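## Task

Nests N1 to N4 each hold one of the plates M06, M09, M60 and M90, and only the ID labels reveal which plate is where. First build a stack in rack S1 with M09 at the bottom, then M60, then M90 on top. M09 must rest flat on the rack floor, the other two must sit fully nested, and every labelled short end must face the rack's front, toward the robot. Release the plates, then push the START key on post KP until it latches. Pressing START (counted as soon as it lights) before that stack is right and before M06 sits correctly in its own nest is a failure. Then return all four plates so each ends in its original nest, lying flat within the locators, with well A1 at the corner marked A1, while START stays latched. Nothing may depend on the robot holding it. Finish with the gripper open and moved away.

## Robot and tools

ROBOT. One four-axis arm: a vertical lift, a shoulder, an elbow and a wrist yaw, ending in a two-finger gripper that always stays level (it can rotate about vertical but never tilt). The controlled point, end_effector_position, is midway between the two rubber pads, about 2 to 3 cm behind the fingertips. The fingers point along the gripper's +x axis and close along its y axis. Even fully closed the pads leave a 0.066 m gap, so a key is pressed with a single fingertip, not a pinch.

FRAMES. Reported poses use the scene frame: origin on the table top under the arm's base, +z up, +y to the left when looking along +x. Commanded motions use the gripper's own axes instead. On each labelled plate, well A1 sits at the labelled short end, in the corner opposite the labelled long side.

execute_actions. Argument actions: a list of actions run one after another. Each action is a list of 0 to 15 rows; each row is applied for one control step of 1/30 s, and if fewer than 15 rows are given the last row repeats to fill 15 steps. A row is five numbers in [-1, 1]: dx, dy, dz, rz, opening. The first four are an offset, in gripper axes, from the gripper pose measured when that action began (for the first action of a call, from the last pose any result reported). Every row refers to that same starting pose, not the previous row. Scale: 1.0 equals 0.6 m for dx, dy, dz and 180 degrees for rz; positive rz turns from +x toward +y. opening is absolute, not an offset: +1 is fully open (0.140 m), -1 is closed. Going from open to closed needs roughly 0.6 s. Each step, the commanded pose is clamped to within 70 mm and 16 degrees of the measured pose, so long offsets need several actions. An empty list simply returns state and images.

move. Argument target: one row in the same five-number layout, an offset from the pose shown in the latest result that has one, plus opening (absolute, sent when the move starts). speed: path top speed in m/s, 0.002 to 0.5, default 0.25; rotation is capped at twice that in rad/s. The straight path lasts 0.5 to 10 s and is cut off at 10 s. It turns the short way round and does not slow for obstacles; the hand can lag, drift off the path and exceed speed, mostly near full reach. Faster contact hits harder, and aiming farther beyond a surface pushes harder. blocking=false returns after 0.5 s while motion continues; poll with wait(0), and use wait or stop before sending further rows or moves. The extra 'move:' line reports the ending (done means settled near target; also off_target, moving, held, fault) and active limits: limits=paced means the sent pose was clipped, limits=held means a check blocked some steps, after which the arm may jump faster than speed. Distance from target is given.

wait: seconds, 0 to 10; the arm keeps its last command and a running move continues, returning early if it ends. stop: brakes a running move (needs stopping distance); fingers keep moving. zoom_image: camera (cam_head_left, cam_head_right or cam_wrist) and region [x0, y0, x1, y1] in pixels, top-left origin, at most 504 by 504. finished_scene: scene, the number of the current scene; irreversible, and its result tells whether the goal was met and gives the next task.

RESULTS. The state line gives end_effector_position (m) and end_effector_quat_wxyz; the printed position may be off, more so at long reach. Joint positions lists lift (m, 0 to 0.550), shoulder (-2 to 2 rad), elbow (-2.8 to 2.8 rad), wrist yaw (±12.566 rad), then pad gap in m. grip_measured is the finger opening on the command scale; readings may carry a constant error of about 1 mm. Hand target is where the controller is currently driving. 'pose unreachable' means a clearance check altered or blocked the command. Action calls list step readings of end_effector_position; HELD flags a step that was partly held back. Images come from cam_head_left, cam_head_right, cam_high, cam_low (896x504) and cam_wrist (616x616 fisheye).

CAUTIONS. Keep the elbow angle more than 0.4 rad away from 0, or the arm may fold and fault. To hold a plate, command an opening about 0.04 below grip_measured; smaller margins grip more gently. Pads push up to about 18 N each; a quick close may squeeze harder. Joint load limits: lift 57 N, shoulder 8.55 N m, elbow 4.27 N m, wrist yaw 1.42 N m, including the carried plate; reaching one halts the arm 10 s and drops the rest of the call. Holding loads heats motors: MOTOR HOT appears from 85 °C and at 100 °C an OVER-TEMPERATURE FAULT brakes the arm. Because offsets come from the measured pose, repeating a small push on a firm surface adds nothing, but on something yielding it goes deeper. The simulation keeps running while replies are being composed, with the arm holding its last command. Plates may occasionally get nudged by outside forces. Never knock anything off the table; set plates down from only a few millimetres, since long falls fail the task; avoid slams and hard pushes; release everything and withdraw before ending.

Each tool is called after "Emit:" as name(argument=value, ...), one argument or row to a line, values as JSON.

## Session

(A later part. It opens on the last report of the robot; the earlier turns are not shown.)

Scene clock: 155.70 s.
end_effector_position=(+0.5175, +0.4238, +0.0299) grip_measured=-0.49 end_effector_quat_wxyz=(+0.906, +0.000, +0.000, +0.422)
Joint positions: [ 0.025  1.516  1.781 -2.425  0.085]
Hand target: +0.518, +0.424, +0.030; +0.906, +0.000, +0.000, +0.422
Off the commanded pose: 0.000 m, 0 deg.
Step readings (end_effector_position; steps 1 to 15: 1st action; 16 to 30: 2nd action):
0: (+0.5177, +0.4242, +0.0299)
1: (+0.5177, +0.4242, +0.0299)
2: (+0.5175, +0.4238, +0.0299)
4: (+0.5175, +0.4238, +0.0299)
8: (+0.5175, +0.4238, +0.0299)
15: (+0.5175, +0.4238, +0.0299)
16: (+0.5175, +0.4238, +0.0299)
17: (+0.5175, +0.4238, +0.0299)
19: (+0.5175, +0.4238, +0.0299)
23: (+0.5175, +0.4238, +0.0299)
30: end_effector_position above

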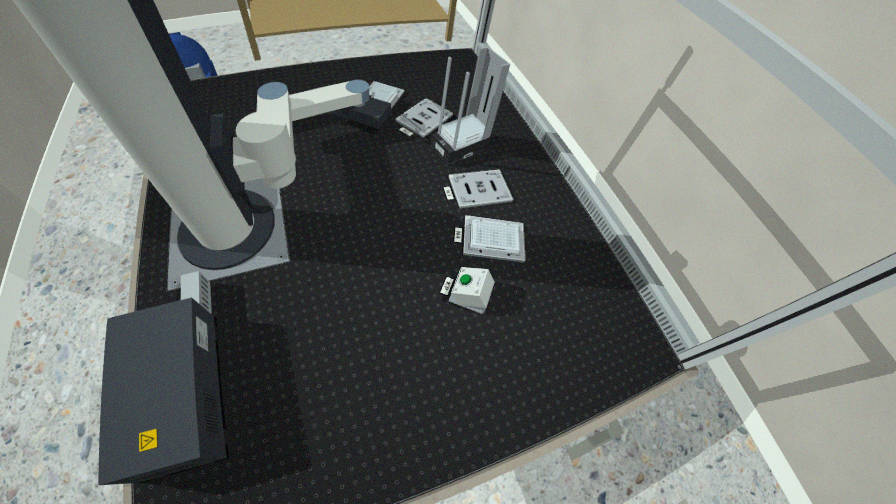

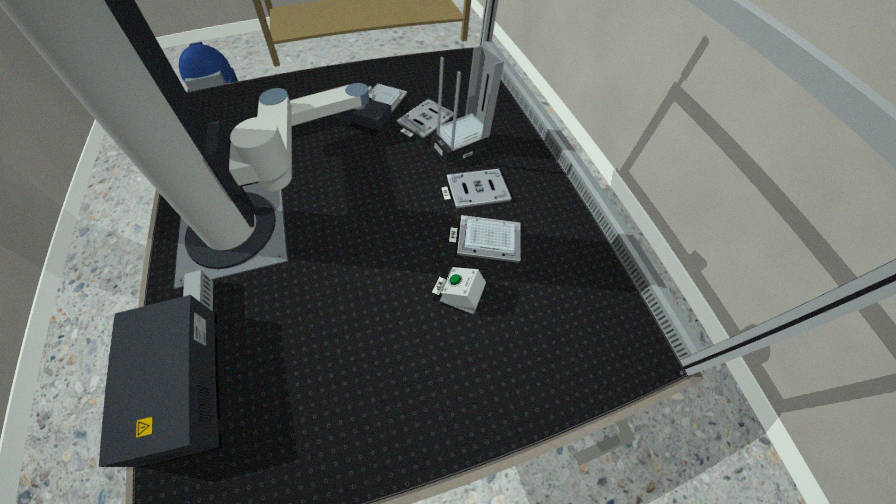

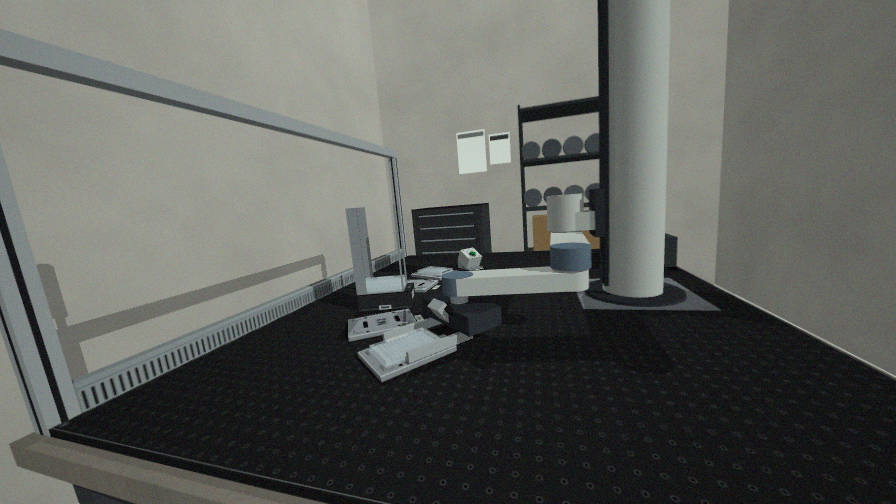

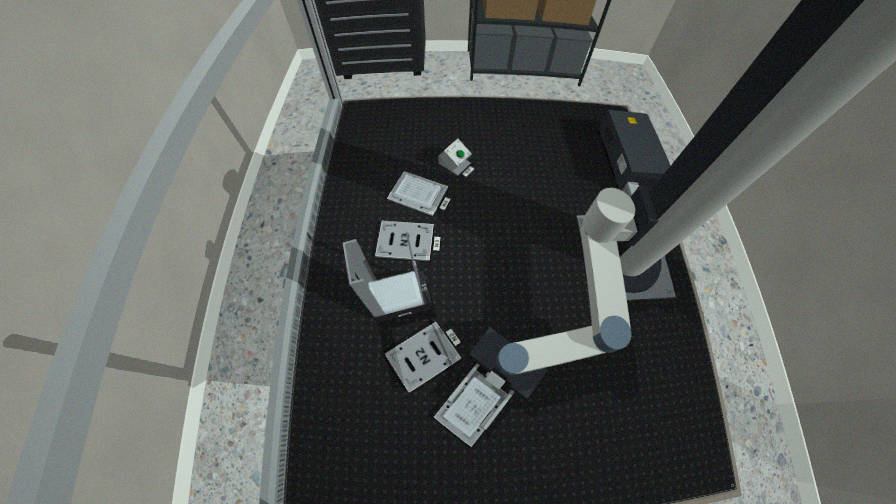

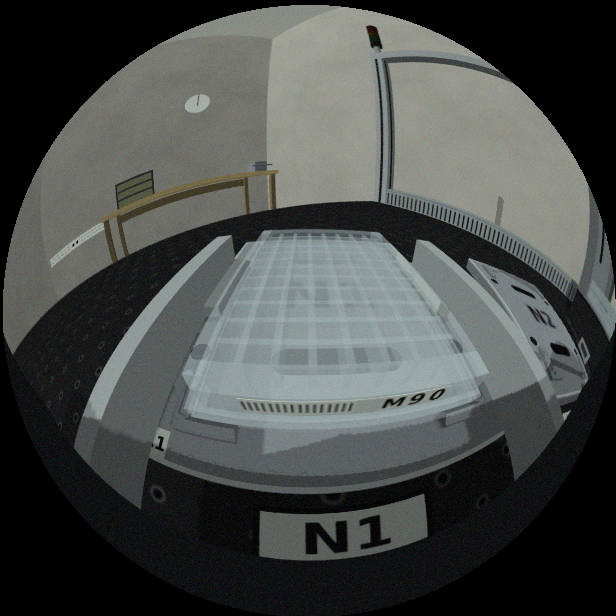

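Emit:
move(
  target=[-0.0004,0,-0.04,0,-0.54],
  speed=0.06,
)

Emit:
move(
  target=[0,0,-0.0225,0,-0.54],
  speed=0.015,
)

Emit:
zoom_image(
  camera="cam_wrist",
  region=[150,180,530,520],
)

Scene clock: 161.77 s.
end_effector_position=(+0.7149, +0.1307, +0.3260) grip_measured=-0.49 end_effector_quat_wxyz=(+0.991, +0.000, +0.000, +0.130)
Joint positions: [ 0.321  0.818  1.847 -2.404  0.085]
Hand target: +0.715, +0.131, +0.326; +0.991, +0.000, +0.000, +0.131
Off the commanded pose: 0.000 m, 0 deg.
move: done

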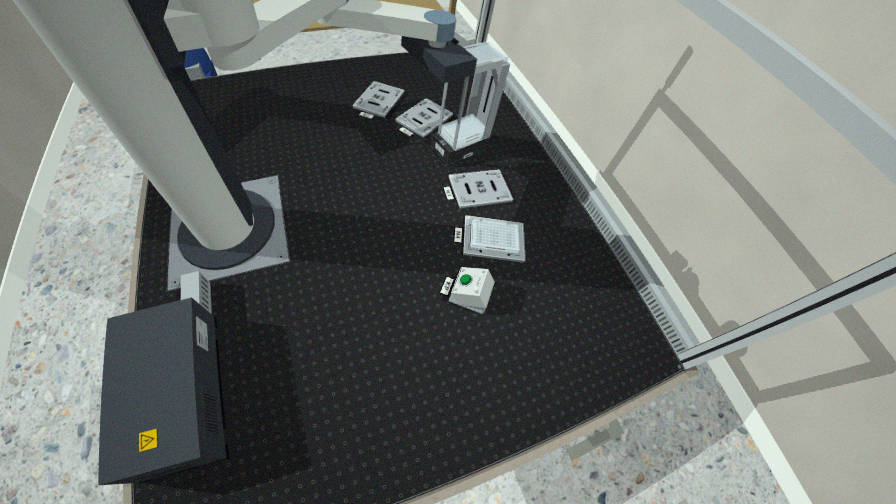

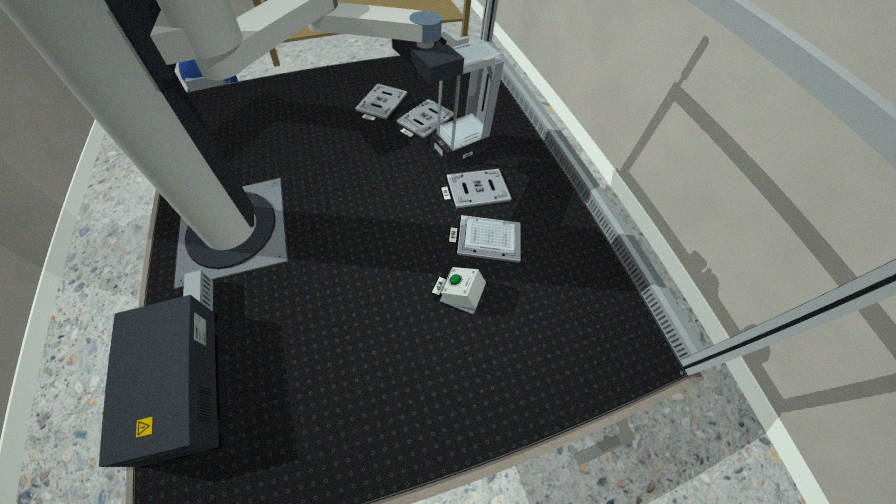

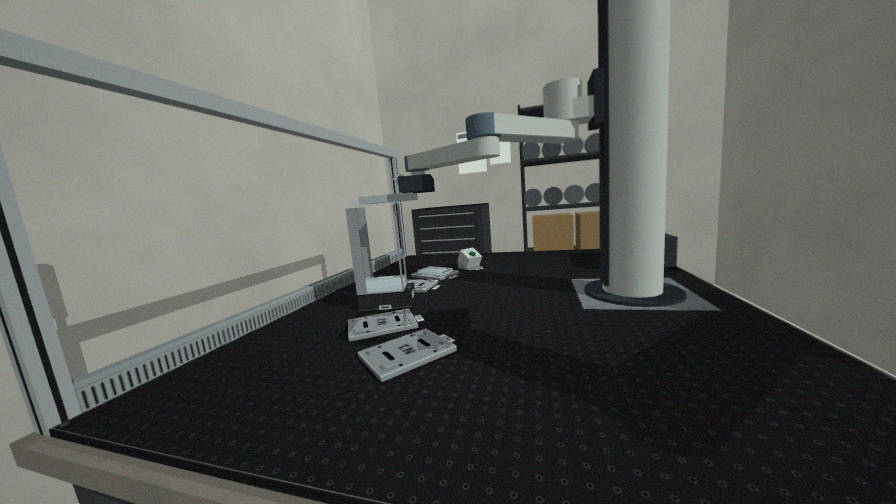

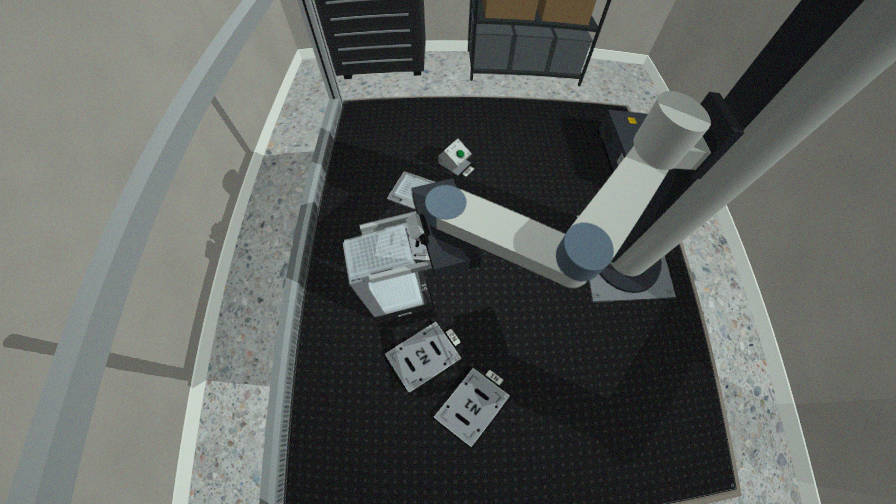

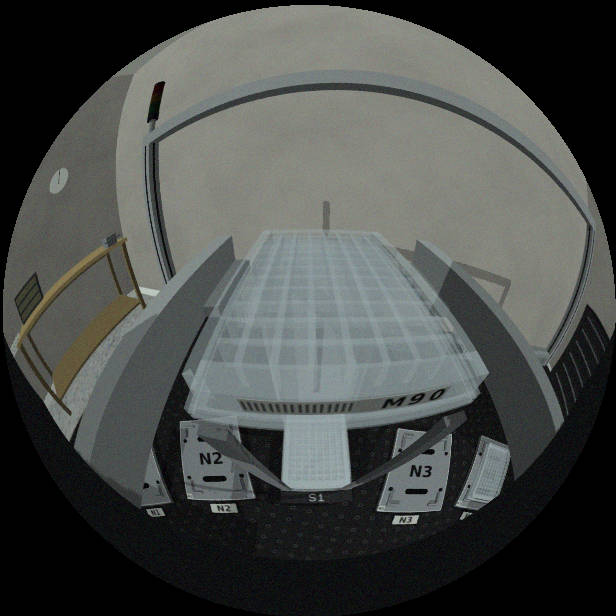

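Scene clock: 162.90 s.
end_effector_position=(+0.7152, +0.1309, +0.3125) grip_measured=-0.49 end_effector_quat_wxyz=(+0.991, +0.000, +0.000, +0.130)
Joint positions: [ 0.308  0.818  1.849 -2.406  0.085]
Hand target: +0.715, +0.131, +0.312; +0.991, +0.000, +0.000, +0.130
Off the commanded pose: 0.000 m, 0 deg.
move: done

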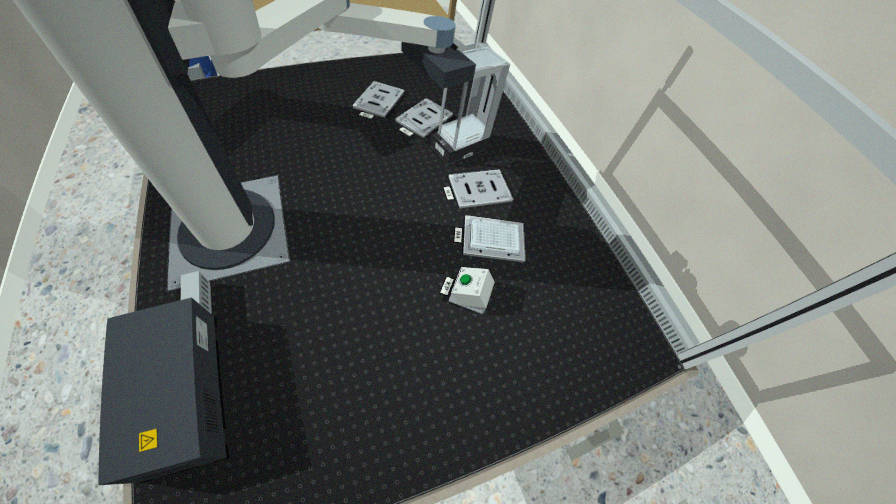

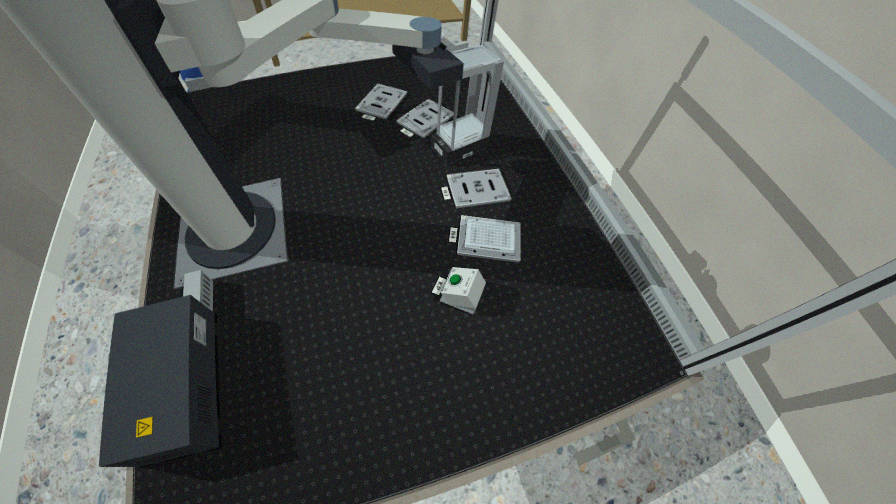

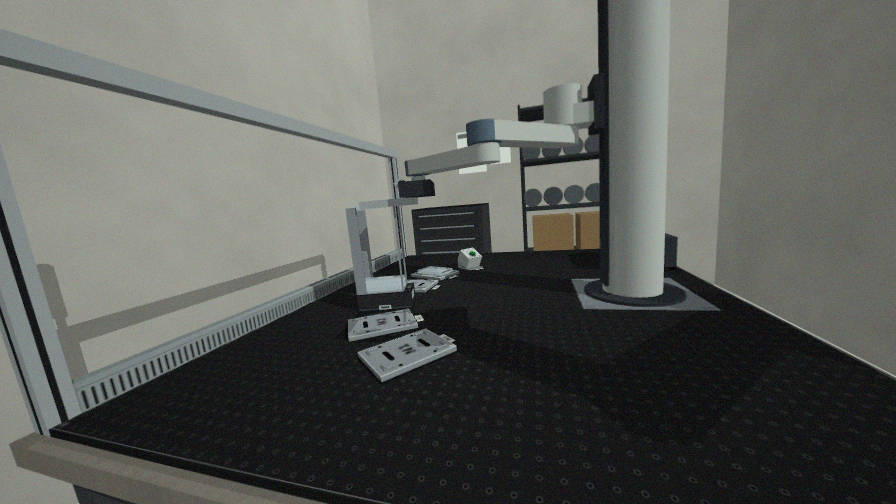

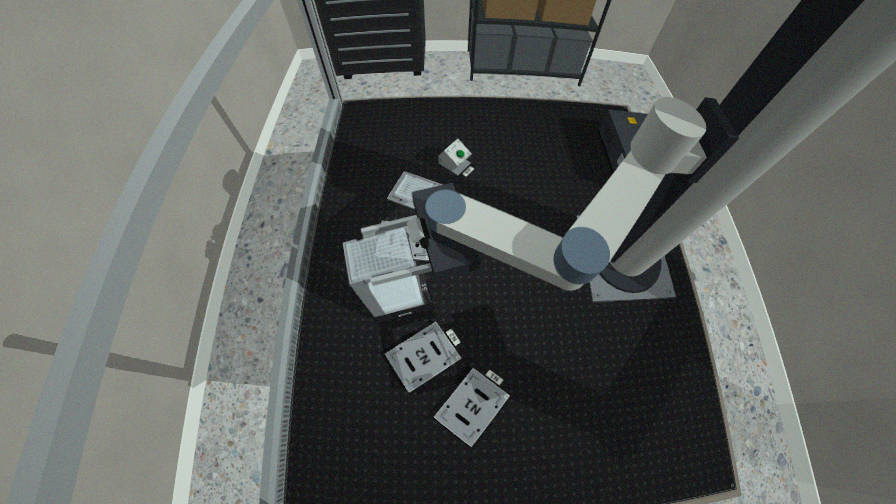

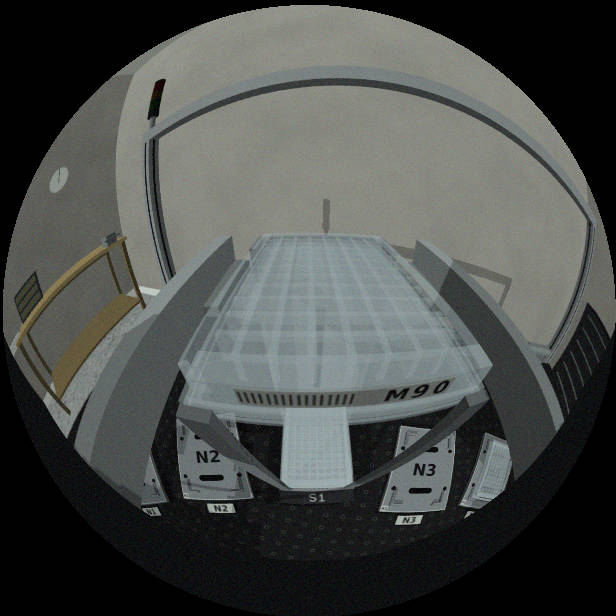

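Region (150, 180, 530, 520) of cam_wrist's 616x616 image, scaled by 1.326, with more detail than that image has; it fills the top 451 rows of this view, and the rest is white.

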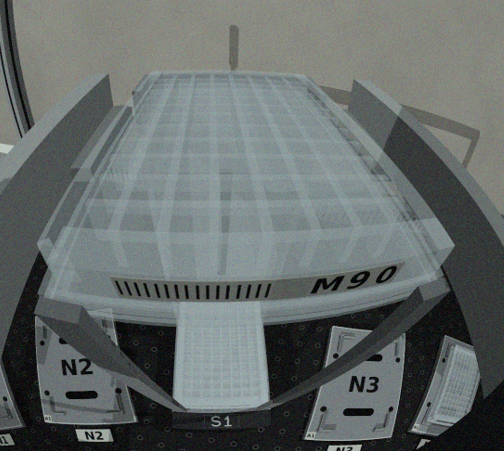

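Emit:
move(
  target=[0.0007,0,-0.01,0,-0.54],
  speed=0.012,
)

Emit:
zoom_image(
  camera="cam_wrist",
  region=[150,180,530,520],
)

Scene clock: 164.70 s.
end_effector_position=(+0.7155, +0.1310, +0.3065) grip_measured=-0.49 end_effector_quat_wxyz=(+0.992, +0.000, +0.000, +0.130)
Joint positions: [ 0.302  0.817  1.851 -2.408  0.085]
Hand target: +0.716, +0.131, +0.307; +0.991, +0.000, +0.000, +0.130
Off the commanded pose: 0.000 m, 0 deg.
move: done

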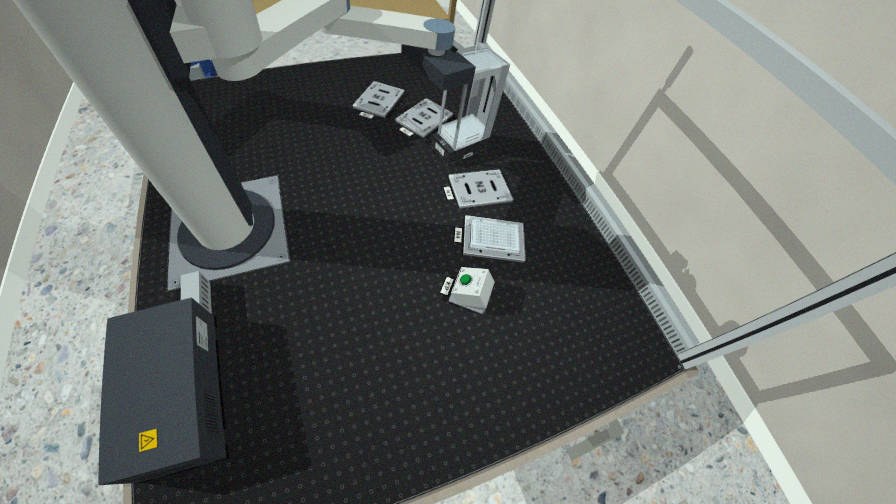

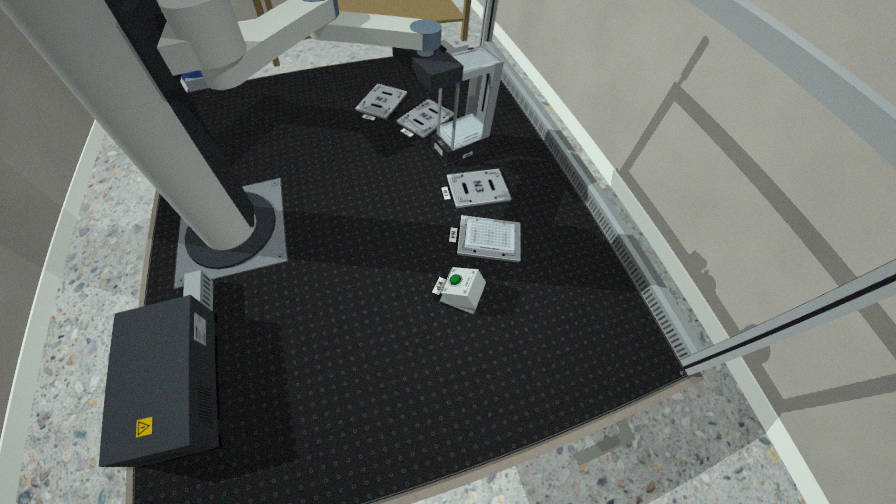

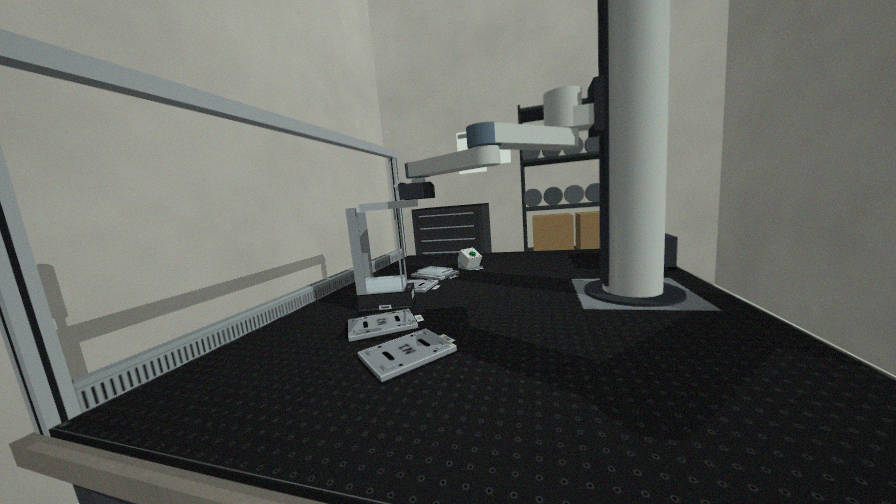

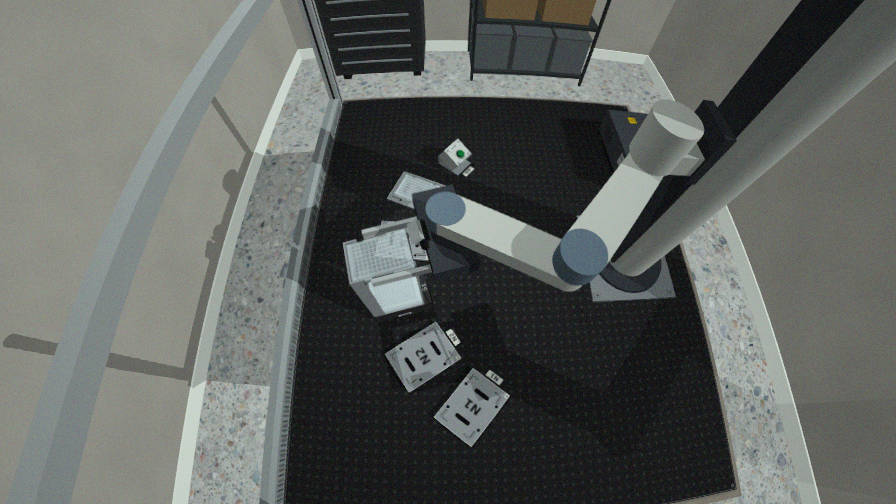

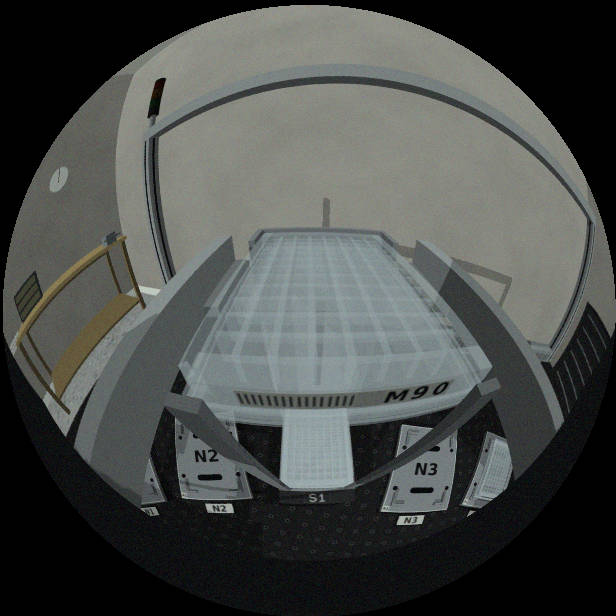

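Region (150, 180, 530, 520) of cam_wrist's 616x616 image, scaled by 1.326, with more detail than that image has; it fills the top 451 rows of this view, and the rest is white.

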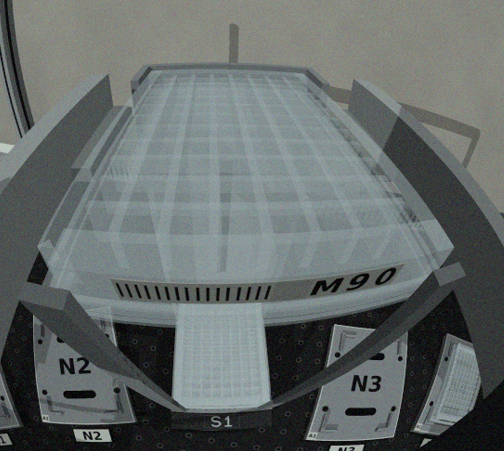

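Emit:
move(
  target=[-0.0005,0,-0.3355,0,-0.54],
  speed=0.12,
)

Emit:
zoom_image(
  camera="cam_wrist",
  region=[150,180,530,520],
)

Scene clock: 167.07 s.
end_effector_position=(+0.7153, +0.1309, +0.1051) grip_measured=-0.49 end_effector_quat_wxyz=(+0.992, +0.000, +0.000, +0.130)
Joint positions: [ 0.1    0.818  1.85  -2.408  0.085]
Hand target: +0.715, +0.131, +0.105; +0.992, +0.000, +0.000, +0.130
Off the commanded pose: 0.000 m, 0 deg.
move: done

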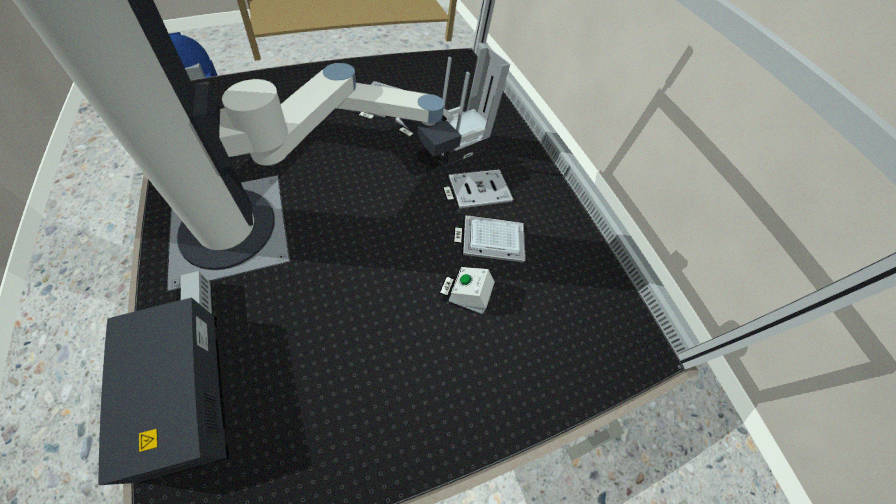

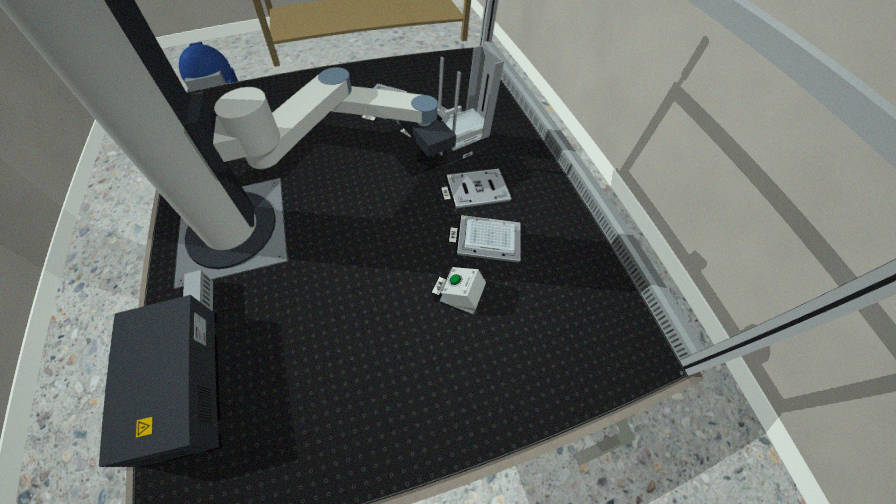

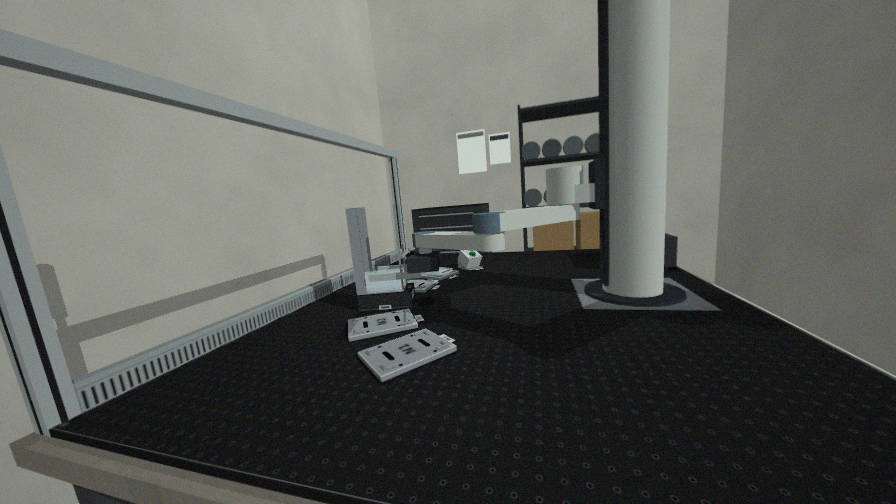

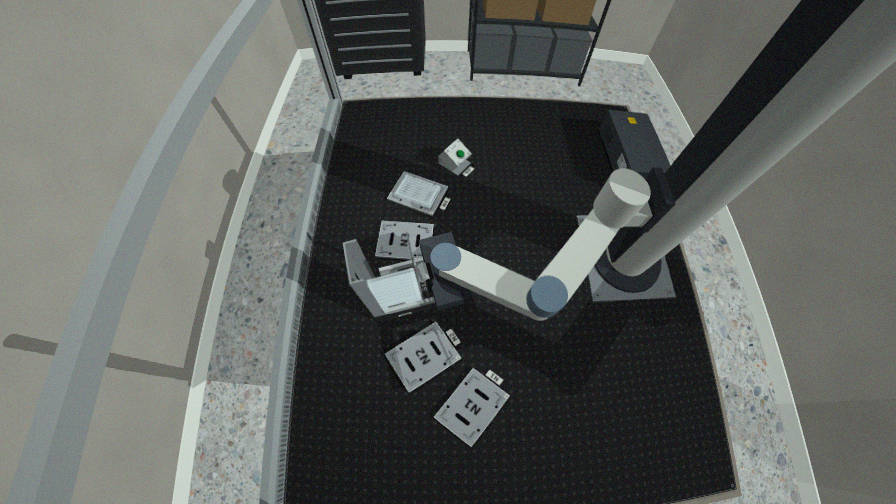

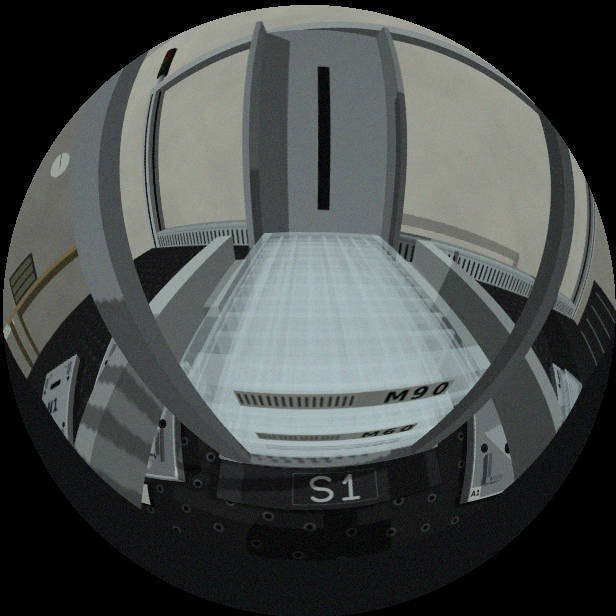

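Region (150, 180, 530, 520) of cam_wrist's 616x616 image, scaled by 1.326, with more detail than that image has; it fills the top 451 rows of this view, and the rest is white.

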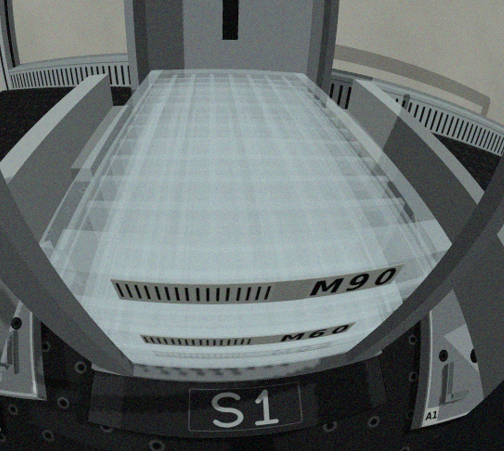

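Emit:
move(
  target=[0,0,-0.01,0,-0.54],
  speed=0.01,
)

Emit:
zoom_image(
  camera="cam_wrist",
  region=[150,180,530,520],
)

Scene clock: 168.23 s.
end_effector_position=(+0.7154, +0.1309, +0.0991) grip_measured=-0.49 end_effector_quat_wxyz=(+0.992, +0.000, +0.000, +0.130)
Joint positions: [ 0.094  0.818  1.851 -2.408  0.085]
Hand target: +0.715, +0.131, +0.099; +0.992, +0.000, +0.000, +0.130
Off the commanded pose: 0.000 m, 0 deg.
move: done

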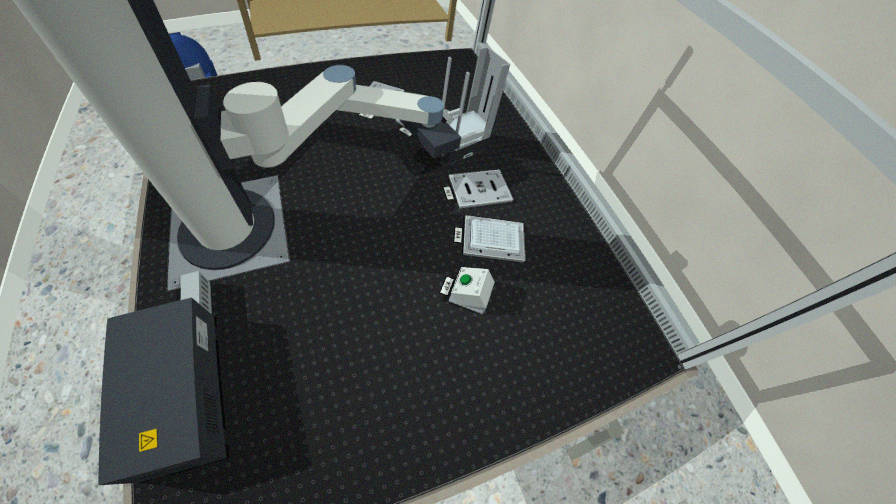

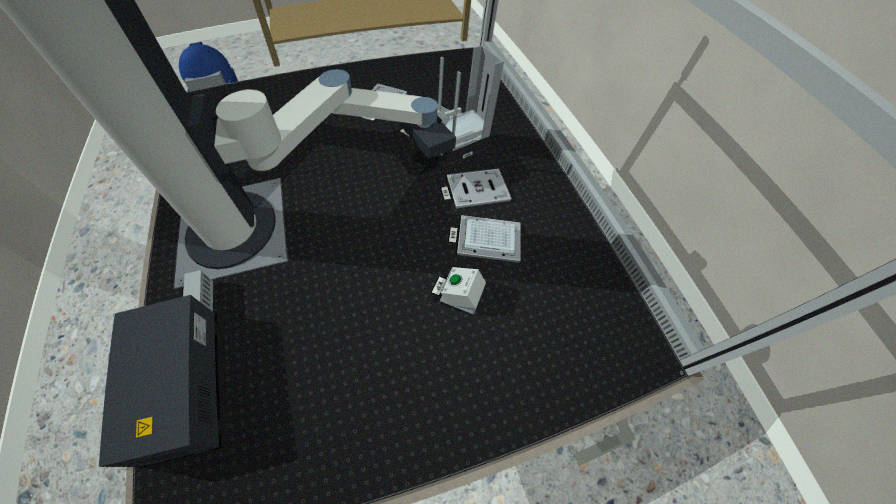

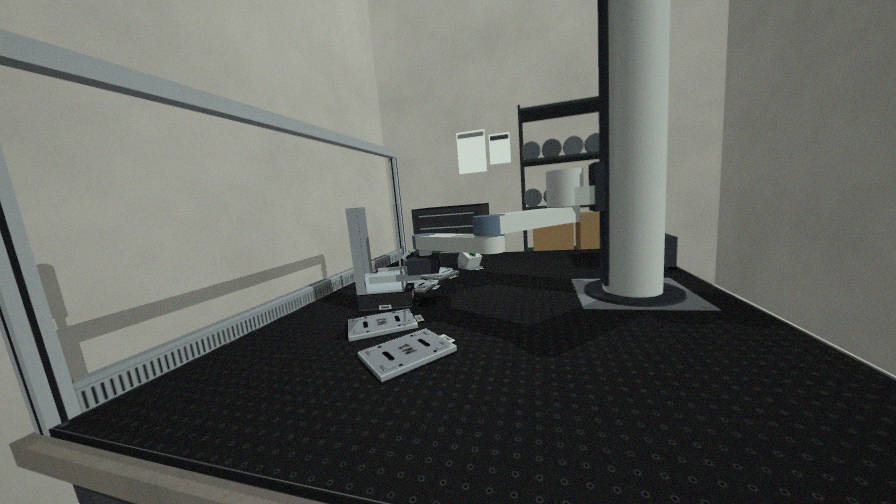

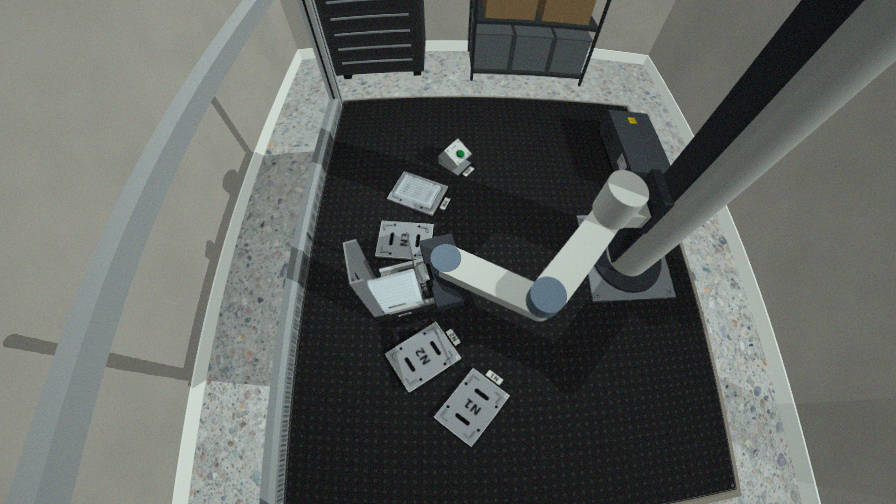

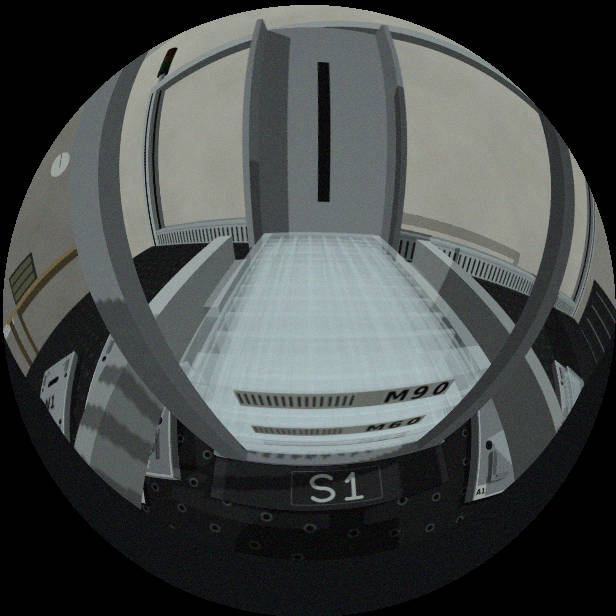

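Region (150, 180, 530, 520) of cam_wrist's 616x616 image, scaled by 1.326, with more detail than that image has; it fills the top 451 rows of this view, and the rest is white.

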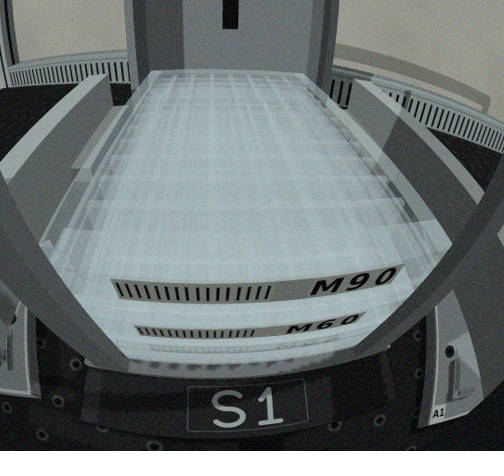

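Emit:
move(
  target=[0,0,-0.004,0,-0.54],
  speed=0.006,
)

Emit:
zoom_image(
  camera="cam_wrist",
  region=[150,180,530,520],
)

Scene clock: 169.17 s.
end_effector_position=(+0.7154, +0.1309, +0.0969) grip_measured=-0.49 end_effector_quat_wxyz=(+0.992, +0.000, +0.000, +0.130)
Joint positions: [ 0.092  0.818  1.851 -2.408  0.085]
Hand target: +0.715, +0.131, +0.097; +0.992, +0.000, +0.000, +0.130
Off the commanded pose: 0.000 m, 0 deg.
move: done

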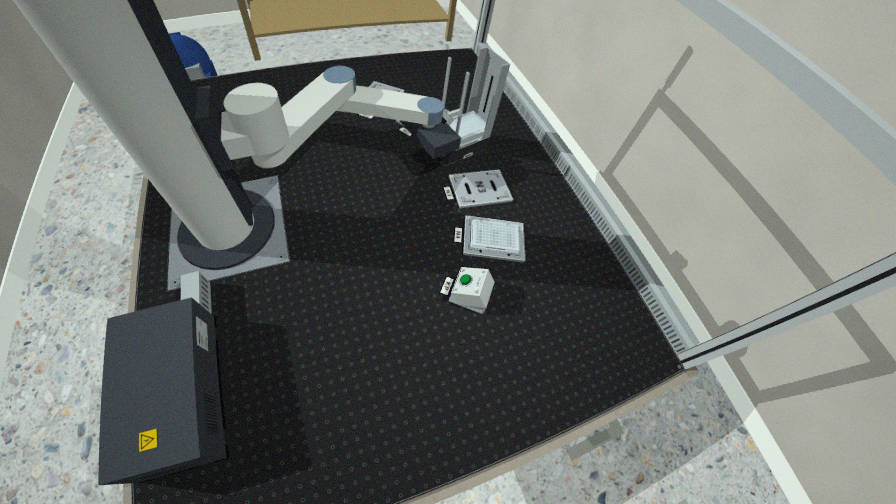

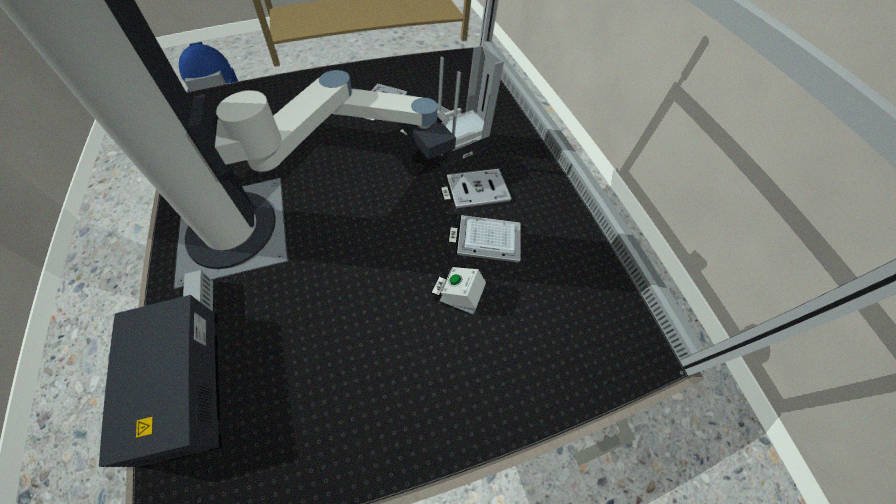

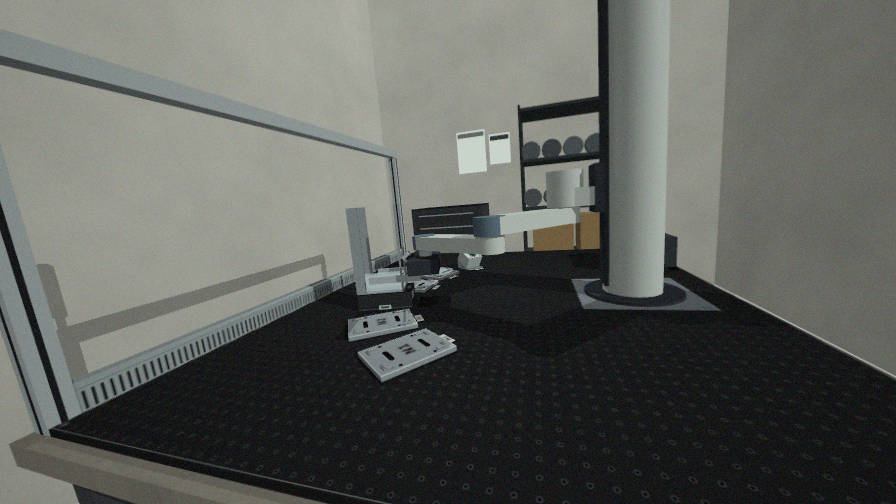

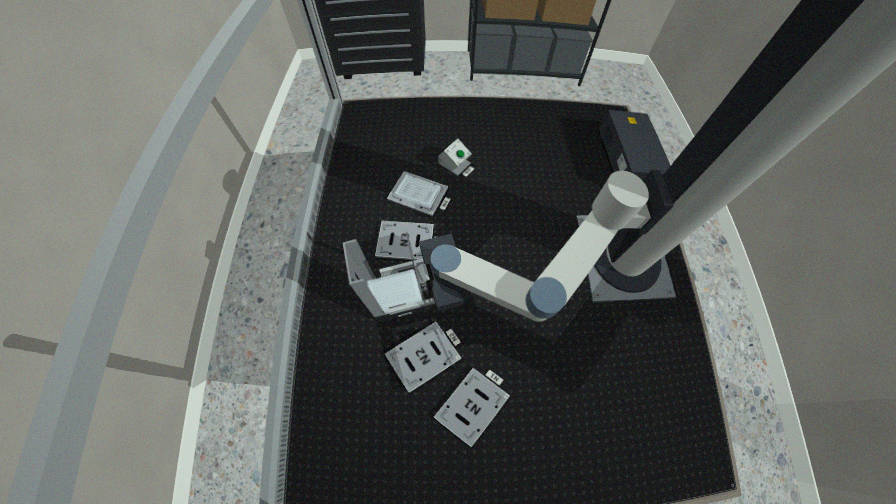

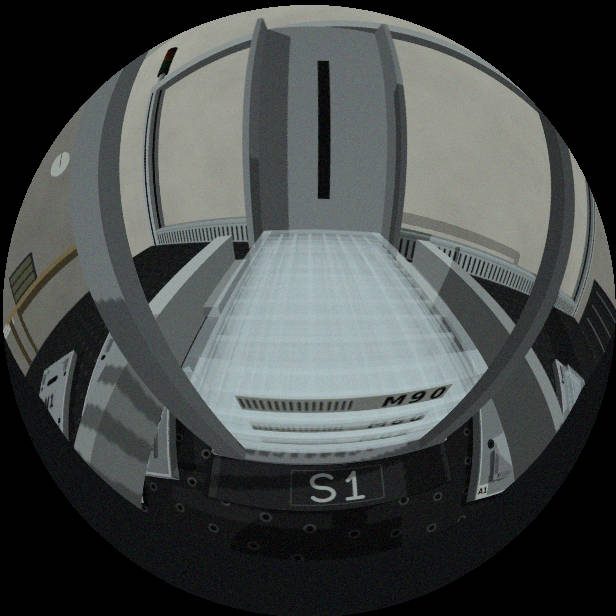

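Region (150, 180, 530, 520) of cam_wrist's 616x616 image, scaled by 1.326, with more detail than that image has; it fills the top 451 rows of this view, and the rest is white.

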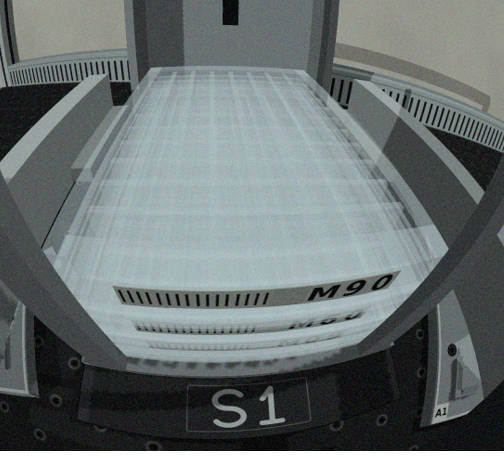

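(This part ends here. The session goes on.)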